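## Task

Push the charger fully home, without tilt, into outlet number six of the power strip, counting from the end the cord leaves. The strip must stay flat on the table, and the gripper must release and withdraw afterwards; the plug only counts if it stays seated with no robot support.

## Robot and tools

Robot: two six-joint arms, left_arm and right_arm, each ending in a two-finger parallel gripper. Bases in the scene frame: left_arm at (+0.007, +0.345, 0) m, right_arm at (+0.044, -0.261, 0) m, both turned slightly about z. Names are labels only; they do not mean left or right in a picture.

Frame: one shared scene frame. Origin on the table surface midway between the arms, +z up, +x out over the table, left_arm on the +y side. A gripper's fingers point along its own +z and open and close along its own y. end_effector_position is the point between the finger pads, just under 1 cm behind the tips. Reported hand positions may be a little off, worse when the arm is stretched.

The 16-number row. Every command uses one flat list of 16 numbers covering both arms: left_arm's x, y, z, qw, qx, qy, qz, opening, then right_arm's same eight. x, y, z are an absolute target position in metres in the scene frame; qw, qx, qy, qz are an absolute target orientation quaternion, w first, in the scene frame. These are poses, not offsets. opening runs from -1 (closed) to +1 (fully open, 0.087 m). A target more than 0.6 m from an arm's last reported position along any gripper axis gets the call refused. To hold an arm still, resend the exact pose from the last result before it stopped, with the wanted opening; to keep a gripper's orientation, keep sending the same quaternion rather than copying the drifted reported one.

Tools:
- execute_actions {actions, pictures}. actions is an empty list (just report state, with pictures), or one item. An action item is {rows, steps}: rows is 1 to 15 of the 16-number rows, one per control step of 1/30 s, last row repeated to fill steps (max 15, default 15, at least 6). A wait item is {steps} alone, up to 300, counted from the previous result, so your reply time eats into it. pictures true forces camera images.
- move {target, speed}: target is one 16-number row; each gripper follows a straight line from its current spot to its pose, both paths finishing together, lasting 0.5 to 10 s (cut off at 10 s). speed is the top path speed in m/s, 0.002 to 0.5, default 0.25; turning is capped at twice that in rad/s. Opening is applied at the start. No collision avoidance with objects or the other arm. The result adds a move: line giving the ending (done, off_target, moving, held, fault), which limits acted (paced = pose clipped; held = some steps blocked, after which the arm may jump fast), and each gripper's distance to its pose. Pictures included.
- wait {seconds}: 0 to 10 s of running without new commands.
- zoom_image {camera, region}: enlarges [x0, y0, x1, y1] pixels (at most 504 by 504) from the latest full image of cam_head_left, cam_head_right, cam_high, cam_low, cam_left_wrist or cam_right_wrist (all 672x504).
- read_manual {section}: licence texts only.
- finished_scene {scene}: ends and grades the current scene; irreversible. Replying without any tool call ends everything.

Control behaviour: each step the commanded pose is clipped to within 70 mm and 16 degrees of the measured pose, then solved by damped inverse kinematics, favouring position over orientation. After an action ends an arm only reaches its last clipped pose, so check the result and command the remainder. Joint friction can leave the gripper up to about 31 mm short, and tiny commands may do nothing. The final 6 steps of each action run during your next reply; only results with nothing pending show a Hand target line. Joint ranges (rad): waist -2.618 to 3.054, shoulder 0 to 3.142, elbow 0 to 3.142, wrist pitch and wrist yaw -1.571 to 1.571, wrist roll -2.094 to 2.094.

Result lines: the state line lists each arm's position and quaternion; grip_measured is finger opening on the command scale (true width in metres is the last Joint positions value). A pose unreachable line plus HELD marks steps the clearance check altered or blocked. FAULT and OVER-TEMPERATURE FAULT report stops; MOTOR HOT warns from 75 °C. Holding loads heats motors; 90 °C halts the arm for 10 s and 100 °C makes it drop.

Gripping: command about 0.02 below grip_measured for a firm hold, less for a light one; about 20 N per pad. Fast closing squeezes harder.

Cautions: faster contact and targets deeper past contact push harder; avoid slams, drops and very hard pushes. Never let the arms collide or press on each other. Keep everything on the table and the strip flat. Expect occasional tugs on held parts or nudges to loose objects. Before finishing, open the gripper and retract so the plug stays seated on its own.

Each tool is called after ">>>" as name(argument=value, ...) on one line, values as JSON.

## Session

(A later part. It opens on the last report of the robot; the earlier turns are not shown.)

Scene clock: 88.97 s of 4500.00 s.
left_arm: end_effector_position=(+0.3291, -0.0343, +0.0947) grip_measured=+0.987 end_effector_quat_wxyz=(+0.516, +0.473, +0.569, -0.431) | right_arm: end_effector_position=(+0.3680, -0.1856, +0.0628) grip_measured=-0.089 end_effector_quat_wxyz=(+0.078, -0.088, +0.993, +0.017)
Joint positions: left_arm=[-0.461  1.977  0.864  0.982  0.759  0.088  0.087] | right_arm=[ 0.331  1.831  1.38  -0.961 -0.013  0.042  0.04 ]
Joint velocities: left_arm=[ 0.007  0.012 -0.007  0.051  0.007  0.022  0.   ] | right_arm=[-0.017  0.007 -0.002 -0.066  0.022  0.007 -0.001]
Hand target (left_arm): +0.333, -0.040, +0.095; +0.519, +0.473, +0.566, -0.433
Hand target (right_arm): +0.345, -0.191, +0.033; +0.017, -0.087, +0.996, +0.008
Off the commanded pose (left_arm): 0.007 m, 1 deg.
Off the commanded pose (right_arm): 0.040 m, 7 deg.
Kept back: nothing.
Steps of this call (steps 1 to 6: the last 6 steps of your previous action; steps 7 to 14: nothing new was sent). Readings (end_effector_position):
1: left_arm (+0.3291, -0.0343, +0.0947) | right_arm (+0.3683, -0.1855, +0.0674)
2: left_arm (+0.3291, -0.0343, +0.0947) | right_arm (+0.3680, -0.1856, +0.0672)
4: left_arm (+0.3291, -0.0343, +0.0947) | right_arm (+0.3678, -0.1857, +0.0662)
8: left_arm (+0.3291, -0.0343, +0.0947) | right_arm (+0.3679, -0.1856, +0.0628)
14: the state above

>>> execute_actions(actions=[])

>>> zoom_image(camera="cam_low", region=[290, 195, 370, 255])

>>> zoom_image(camera="cam_left_wrist", region=[260, 40, 400, 190])

Scene clock: 89.37 s of 4500.00 s.
left_arm: end_effector_position=(+0.3291, -0.0343, +0.0947) grip_measured=+0.987 end_effector_quat_wxyz=(+0.516, +0.473, +0.569, -0.431) | right_arm: end_effector_position=(+0.3680, -0.1856, +0.0628) grip_measured=-0.089 end_effector_quat_wxyz=(+0.078, -0.088, +0.993, +0.017)
Joint positions: left_arm=[-0.461  1.977  0.864  0.982  0.759  0.088  0.087] | right_arm=[ 0.331  1.831  1.38  -0.961 -0.013  0.042  0.04 ]
Joint velocities: left_arm=[ 0.017 -0.007 -0.017  0.007 -0.022 -0.081 -0.001] | right_arm=[-0.002 -0.002 -0.002  0.007  0.037 -0.037  0.   ]
Hand target (left_arm): +0.333, -0.040, +0.095; +0.519, +0.473, +0.566, -0.433
Hand target (right_arm): +0.345, -0.191, +0.033; +0.017, -0.087, +0.996, +0.008
Off the commanded pose (left_arm): 0.007 m, 1 deg.
Off the commanded pose (right_arm): 0.040 m, 7 deg.
Kept back: nothing.
Steps of this call (steps 1 to 12: nothing new was sent). Readings (end_effector_position):
1: left_arm (+0.3291, -0.0343, +0.0947) | right_arm (+0.3680, -0.1856, +0.0628)
2: left_arm (+0.3291, -0.0343, +0.0947) | right_arm (+0.3680, -0.1856, +0.0628)
4: left_arm (+0.3291, -0.0343, +0.0947) | right_arm (+0.3680, -0.1856, +0.0628)
8: left_arm (+0.3291, -0.0343, +0.0947) | right_arm (+0.3680, -0.1856, +0.0628)
12: the state above
camera_calibration (this result's frames):
cam_left_wrist: T_world_to_cam=[[-0.980816, -0.193958, 0.019529, 0.312972], [-0.172239, 0.815327, -0.552789, 0.160319], [0.091295, -0.545548, -0.833092, 0.170983], [0, 0, 0, 1]] pos_world=[0.318971, 0.0232699, 0.224955]
cam_right_wrist: T_world_to_cam=[[0.167037, -0.985885, -0.0114182, -0.250521], [-0.728076, -0.131149, 0.672834, 0.224511], [-0.664834, -0.104075, -0.739706, 0.415907], [0, 0, 0, 1]] pos_world=[0.481817, -0.174254, 0.15373]

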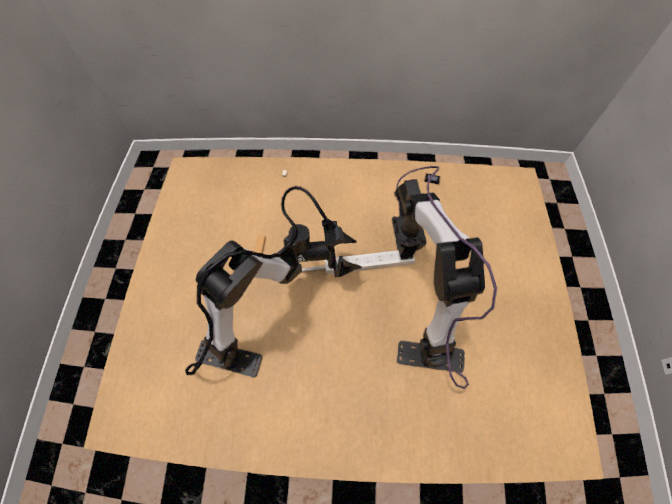

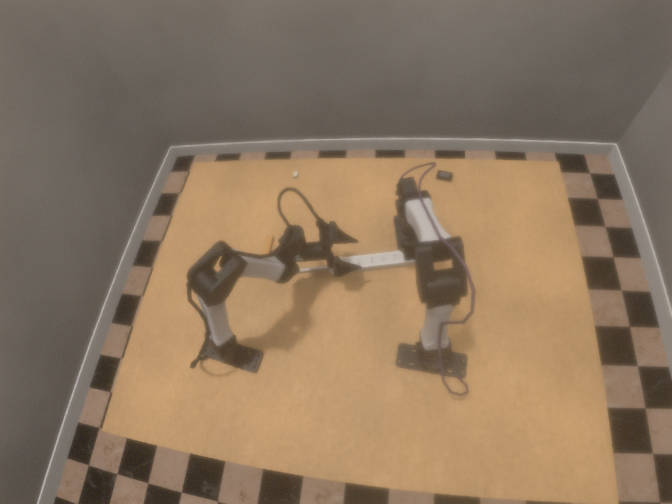

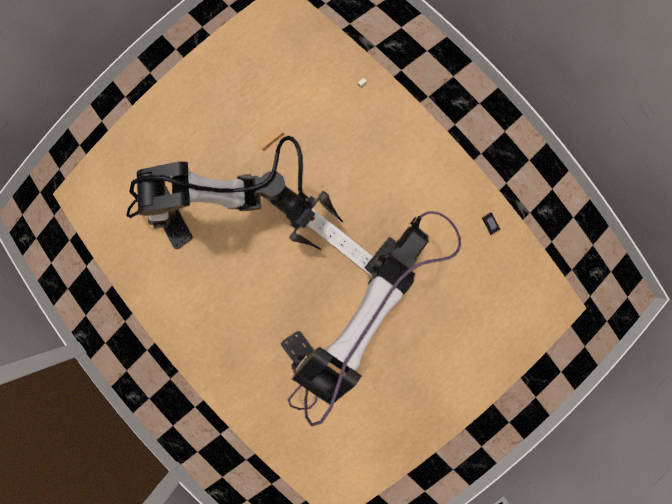

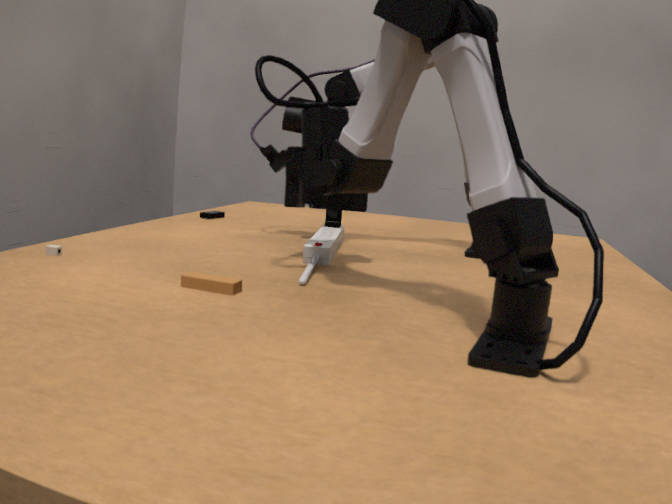

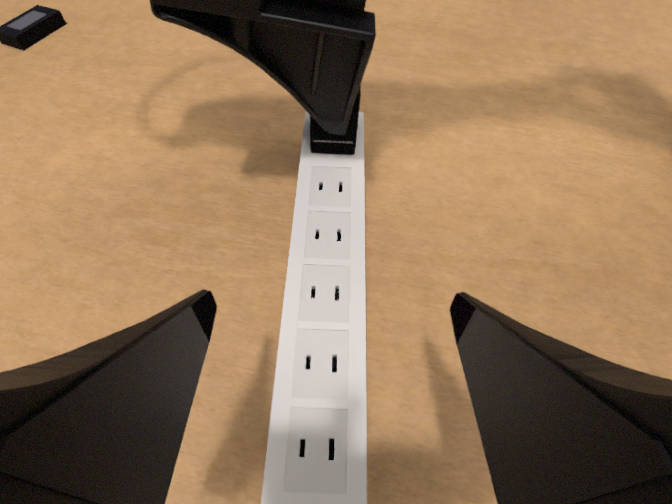

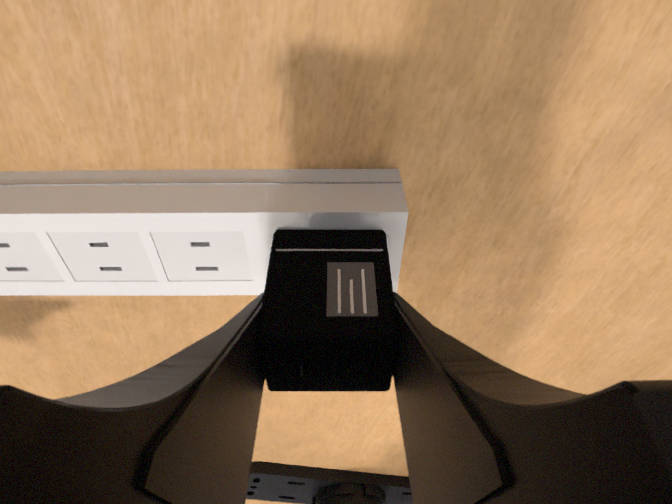

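Region (290, 195, 370, 255) of cam_low's 672x504 image, scaled by 6.300, with more detail than that image has; it fills the top 378 rows of this view, and the rest is white.

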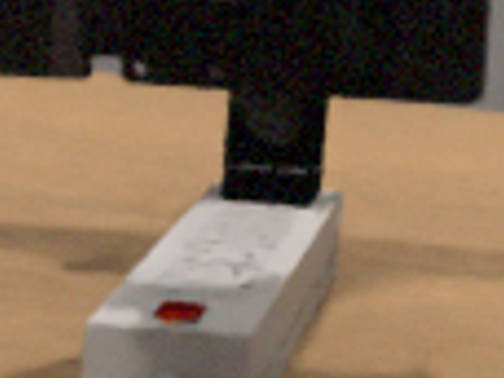

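Region (260, 40, 400, 190) of cam_left_wrist's 672x504 image, scaled by 3.360, with more detail than that image has; it fills the left 470 columns of this view, and the rest is white.

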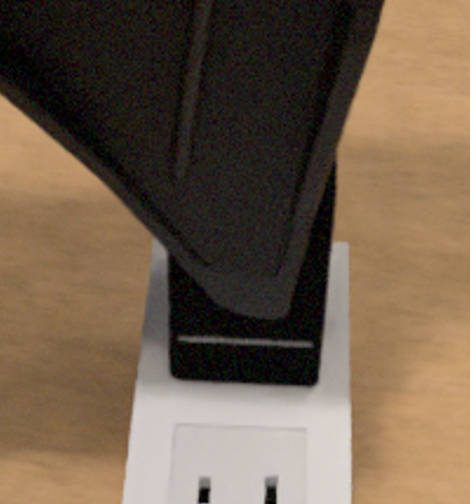

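>>> execute_actions(actions=[{"rows": [
[0.333,-0.04,0.095,0.5187,0.4725,0.5660,-0.4329,1.0, 0.34551,-0.19060,0.02887,0.0162,-0.0879,0.9960,0.0083,-0.12],
[0.333,-0.04,0.095,0.5187,0.4725,0.5660,-0.4329,1.0, 0.34523,-0.19067,0.02835,0.0160,-0.0879,0.9960,0.0083,-0.12],
[0.333,-0.04,0.095,0.5187,0.4725,0.5660,-0.4329,1.0, 0.34495,-0.19073,0.02782,0.0158,-0.0879,0.9960,0.0082,-0.12],
[0.333,-0.04,0.095,0.5187,0.4725,0.5660,-0.4329,1.0, 0.34467,-0.19079,0.02730,0.0156,-0.0879,0.9960,0.0082,-0.12],
[0.333,-0.04,0.095,0.5187,0.4725,0.5660,-0.4329,1.0, 0.34438,-0.19085,0.02678,0.0155,-0.0879,0.9960,0.0082,-0.12],
[0.333,-0.04,0.095,0.5187,0.4725,0.5660,-0.4329,1.0, 0.34410,-0.19092,0.02626,0.0153,-0.0879,0.9960,0.0082,-0.12],
[0.333,-0.04,0.095,0.5187,0.4725,0.5660,-0.4329,1.0, 0.34382,-0.19098,0.02573,0.0151,-0.0879,0.9960,0.0081,-0.12],
[0.333,-0.04,0.095,0.5187,0.4725,0.5660,-0.4329,1.0, 0.34354,-0.19104,0.02521,0.0149,-0.0879,0.9960,0.0081,-0.12]
], "steps": 15}])

>>> execute_actions(actions=[{"steps": 8}])

Scene clock: 90.23 s of 4500.00 s.
left_arm: end_effector_position=(+0.3291, -0.0343, +0.0947) grip_measured=+0.987 end_effector_quat_wxyz=(+0.516, +0.473, +0.569, -0.431) | right_arm: end_effector_position=(+0.3678, -0.1857, +0.0623) grip_measured=-0.089 end_effector_quat_wxyz=(+0.077, -0.088, +0.993, +0.017)
Joint positions: left_arm=[-0.461  1.977  0.864  0.982  0.759  0.088  0.087] | right_arm=[ 0.331  1.831  1.378 -0.959 -0.013  0.042  0.04 ]
Joint velocities: left_arm=[ 0.007 -0.002 -0.002 -0.037 -0.007 -0.022 -0.001] | right_arm=[-0.007  0.002  0.012  0.022 -0.051 -0.066  0.001]
Steps of this call (steps 1 to 17: nothing new was sent; steps 18 to 26: the first 9 steps of this action). Readings (end_effector_position):
18: left_arm (+0.3291, -0.0343, +0.0947) | right_arm (+0.3680, -0.1856, +0.0628)
19: left_arm (+0.3291, -0.0343, +0.0947) | right_arm (+0.3680, -0.1856, +0.0628)
21: left_arm (+0.3291, -0.0343, +0.0947) | right_arm (+0.3680, -0.1856, +0.0628)
25: left_arm (+0.3291, -0.0343, +0.0947) | right_arm (+0.3678, -0.1857, +0.0623)
26: the state above

Scene clock: 90.50 s of 4500.00 s.
left_arm: end_effector_position=(+0.3291, -0.0343, +0.0947) grip_measured=+0.987 end_effector_quat_wxyz=(+0.516, +0.473, +0.569, -0.431) | right_arm: end_effector_position=(+0.3678, -0.1857, +0.0623) grip_measured=-0.089 end_effector_quat_wxyz=(+0.077, -0.088, +0.993, +0.017)
Joint positions: left_arm=[-0.461  1.977  0.864  0.982  0.759  0.088  0.087] | right_arm=[ 0.331  1.831  1.378 -0.959 -0.013  0.042  0.04 ]
Joint velocities: left_arm=[ 0.002 -0.002 -0.012 -0.022  0.051 -0.022  0.   ] | right_arm=[ 0.002 -0.002  0.007 -0.022 -0.037  0.037 -0.   ]
Hand target (left_arm): +0.333, -0.040, +0.095; +0.519, +0.473, +0.566, -0.433
Hand target (right_arm): +0.343, -0.191, +0.029; +0.015, -0.087, +0.996, +0.008
Off the commanded pose (left_arm): 0.007 m, 1 deg.
Off the commanded pose (right_arm): 0.045 m, 7 deg.
Kept back: nothing.
Steps of this call (steps 1 to 6: the last 6 steps of your previous action; steps 7 to 8: nothing new was sent). Readings (end_effector_position):
1: left_arm (+0.3291, -0.0343, +0.0947) | right_arm (+0.3678, -0.1857, +0.0623)
2: left_arm (+0.3291, -0.0343, +0.0947) | right_arm (+0.3678, -0.1857, +0.0623)
4: left_arm (+0.3291, -0.0343, +0.0947) | right_arm (+0.3678, -0.1857, +0.0623)
8: the state above

>>> execute_actions(actions=[{"rows": [
[0.333,-0.04,0.095,0.5187,0.4725,0.5660,-0.4329,1.0, 0.34758,-0.19015,0.03151,0.0253,-0.0879,0.9957,0.0096,-0.12],
[0.333,-0.04,0.095,0.5187,0.4725,0.5660,-0.4329,1.0, 0.35163,-0.18926,0.03781,0.0356,-0.0879,0.9954,0.0111,-0.12],
[0.333,-0.04,0.095,0.5187,0.4725,0.5660,-0.4329,1.0, 0.35567,-0.18837,0.04411,0.0460,-0.0880,0.9950,0.0126,-0.12],
[0.333,-0.04,0.095,0.5187,0.4725,0.5660,-0.4329,1.0, 0.35971,-0.18748,0.05040,0.0563,-0.0880,0.9944,0.0140,-0.12],
[0.333,-0.04,0.095,0.5187,0.4725,0.5660,-0.4329,1.0, 0.36376,-0.18659,0.05670,0.0667,-0.0880,0.9938,0.0155,-0.12],
[0.333,-0.04,0.095,0.5187,0.4725,0.5660,-0.4329,1.0, 0.3678,-0.1857,0.0630,0.077,-0.088,0.993,0.017,-0.12],
[0.333,-0.04,0.095,0.5187,0.4725,0.5660,-0.4329,1.0, 0.3678,-0.1857,0.0630,0.077,-0.088,0.993,0.017,-0.12],
[0.333,-0.04,0.095,0.5187,0.4725,0.5660,-0.4329,1.0, 0.3678,-0.1857,0.0630,0.077,-0.088,0.993,0.017,-0.09],
[0.333,-0.04,0.095,0.5187,0.4725,0.5660,-0.4329,1.0, 0.3678,-0.1857,0.0630,0.077,-0.088,0.993,0.017,-0.04],
[0.333,-0.04,0.095,0.5187,0.4725,0.5660,-0.4329,1.0, 0.3678,-0.1857,0.0630,0.077,-0.088,0.993,0.017,0.05],
[0.333,-0.04,0.095,0.5187,0.4725,0.5660,-0.4329,1.0, 0.3678,-0.1857,0.0630,0.077,-0.088,0.993,0.017,0.15],
[0.333,-0.04,0.095,0.5187,0.4725,0.5660,-0.4329,1.0, 0.3678,-0.1857,0.0630,0.077,-0.088,0.993,0.017,0.28],
[0.333,-0.04,0.095,0.5187,0.4725,0.5660,-0.4329,1.0, 0.3678,-0.1857,0.0630,0.077,-0.088,0.993,0.017,0.4]
], "steps": 15}])

>>> move(target=[0.32,0.05,0.17,0.5187,0.4725,0.5660,-0.4329,1.0, 0.355,-0.19,0.19,0.077,-0.088,0.993,0.017,0.4], speed=0.15)

Scene clock: 91.37 s of 4500.00 s.
left_arm: end_effector_position=(+0.3291, -0.0343, +0.0947) grip_measured=+0.987 end_effector_quat_wxyz=(+0.516, +0.473, +0.569, -0.431) | right_arm: end_effector_position=(+0.3684, -0.1855, +0.0636) grip_measured=-0.055 end_effector_quat_wxyz=(+0.080, -0.088, +0.993, +0.017)
Joint positions: left_arm=[-0.461  1.977  0.864  0.982  0.759  0.088  0.087] | right_arm=[ 0.331  1.827  1.378 -0.958 -0.013  0.042  0.041]
Joint velocities: left_arm=[-0.002 -0.012  0.007  0.007  0.022 -0.007 -0.   ] | right_arm=[ 0.002 -0.002  0.002 -0.066  0.022 -0.007  0.027]
Steps of this call (steps 1 to 17: nothing new was sent; steps 18 to 26: the first 9 steps of this action). Readings (end_effector_position):
18: left_arm (+0.3291, -0.0343, +0.0947) | right_arm (+0.3678, -0.1857, +0.0623)
19: left_arm (+0.3291, -0.0343, +0.0947) | right_arm (+0.3678, -0.1857, +0.0626)
21: left_arm (+0.3291, -0.0343, +0.0947) | right_arm (+0.3681, -0.1856, +0.0631)
25: left_arm (+0.3291, -0.0343, +0.0947) | right_arm (+0.3683, -0.1856, +0.0636)
26: the state above

Scene clock: 93.27 s of 4500.00 s.
left_arm: end_effector_position=(+0.3243, +0.0453, +0.1769) grip_measured=+0.987 end_effector_quat_wxyz=(+0.527, +0.473, +0.558, -0.433) | right_arm: end_effector_position=(+0.3508, -0.1894, +0.1847) grip_measured=+0.400 end_effector_quat_wxyz=(+0.072, -0.088, +0.993, +0.016)
Joint positions: left_arm=[-0.262  1.605  0.789  0.692  0.959  0.117  0.087] | right_arm=[ 0.331  1.787  1.812 -1.449 -0.013  0.042  0.061]
Joint velocities: left_arm=[-0.012 -0.002 -0.017 -0.081  0.022 -0.051  0.   ] | right_arm=[-0.007 -0.012 -0.012  0.022  0.037 -0.007 -0.001]
Hand target (left_arm): +0.320, +0.050, +0.170; +0.519, +0.472, +0.566, -0.434
Hand target (right_arm): +0.352, -0.191, +0.190; +0.077, -0.088, +0.993, +0.017
Off your previous action's commanded pose (left_arm): 0.007 m, 1 deg at its last step (step 6 of this call).
Off your previous action's commanded pose (right_arm): 0.000 m, 0 deg at its last step (step 6 of this call).
Off the commanded pose (left_arm): 0.009 m, 1 deg.
Off the commanded pose (right_arm): 0.007 m, 1 deg.
Kept back: nothing.
move: done
camera_calibration (this result's frames):
cam_left_wrist: T_world_to_cam=[[-0.981503, -0.191442, 0.00143506, 0.325431], [-0.157675, 0.804089, -0.573218, 0.139461], [0.108584, -0.562842, -0.819401, 0.276023], [0, 0, 0, 1]] pos_world=[0.311429, 0.10552, 0.305648]
cam_right_wrist: T_world_to_cam=[[0.166912, -0.985912, -0.01085, -0.250067], [-0.72051, -0.129478, 0.681249, 0.125589], [-0.673057, -0.105891, -0.731971, 0.495386], [0, 0, 0, 1]] pos_world=[0.46565, -0.177826, 0.274338]

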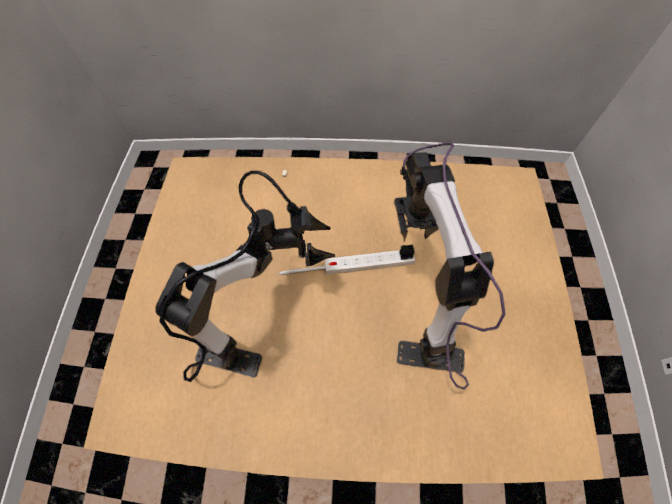

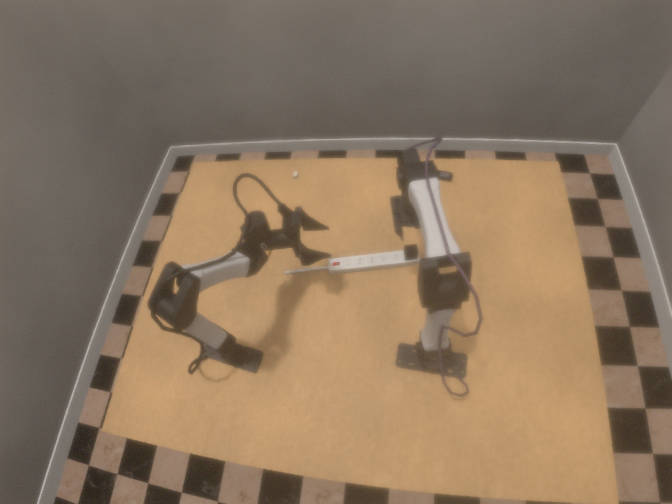

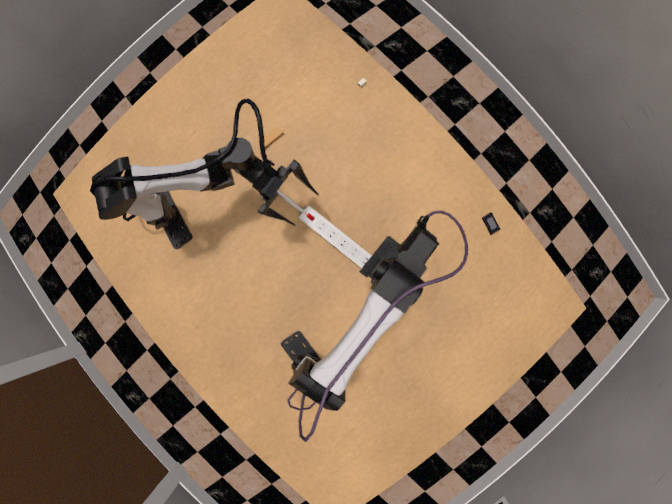

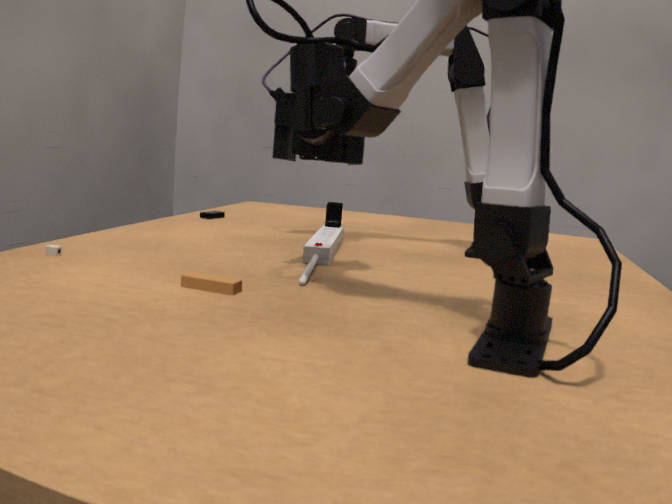

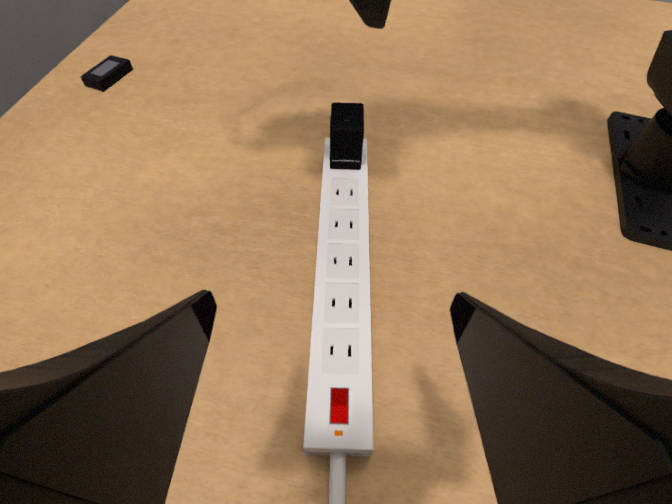

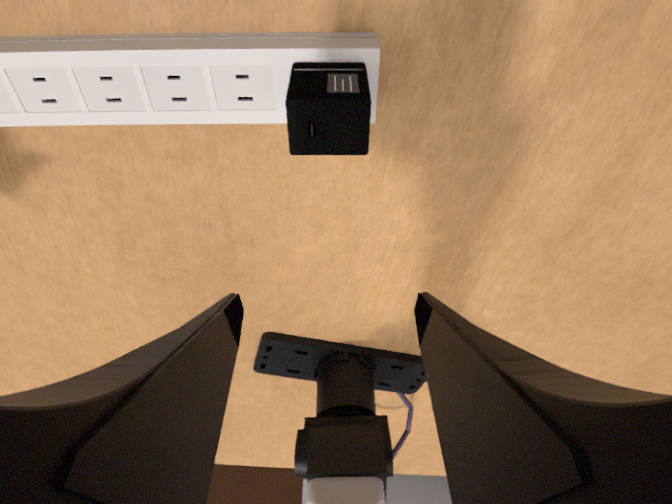

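>>> zoom_image(camera="cam_low", region=[300, 190, 370, 245])

Region (300, 190, 370, 245) of cam_low's 672x504 image, scaled by 7.200, with more detail than that image has; it fills the top 396 rows of this view, and the rest is white.

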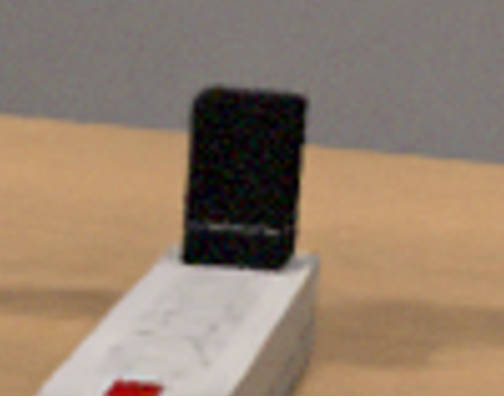

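>>> finished_scene(scene=1)

The scene is finished: the task was done.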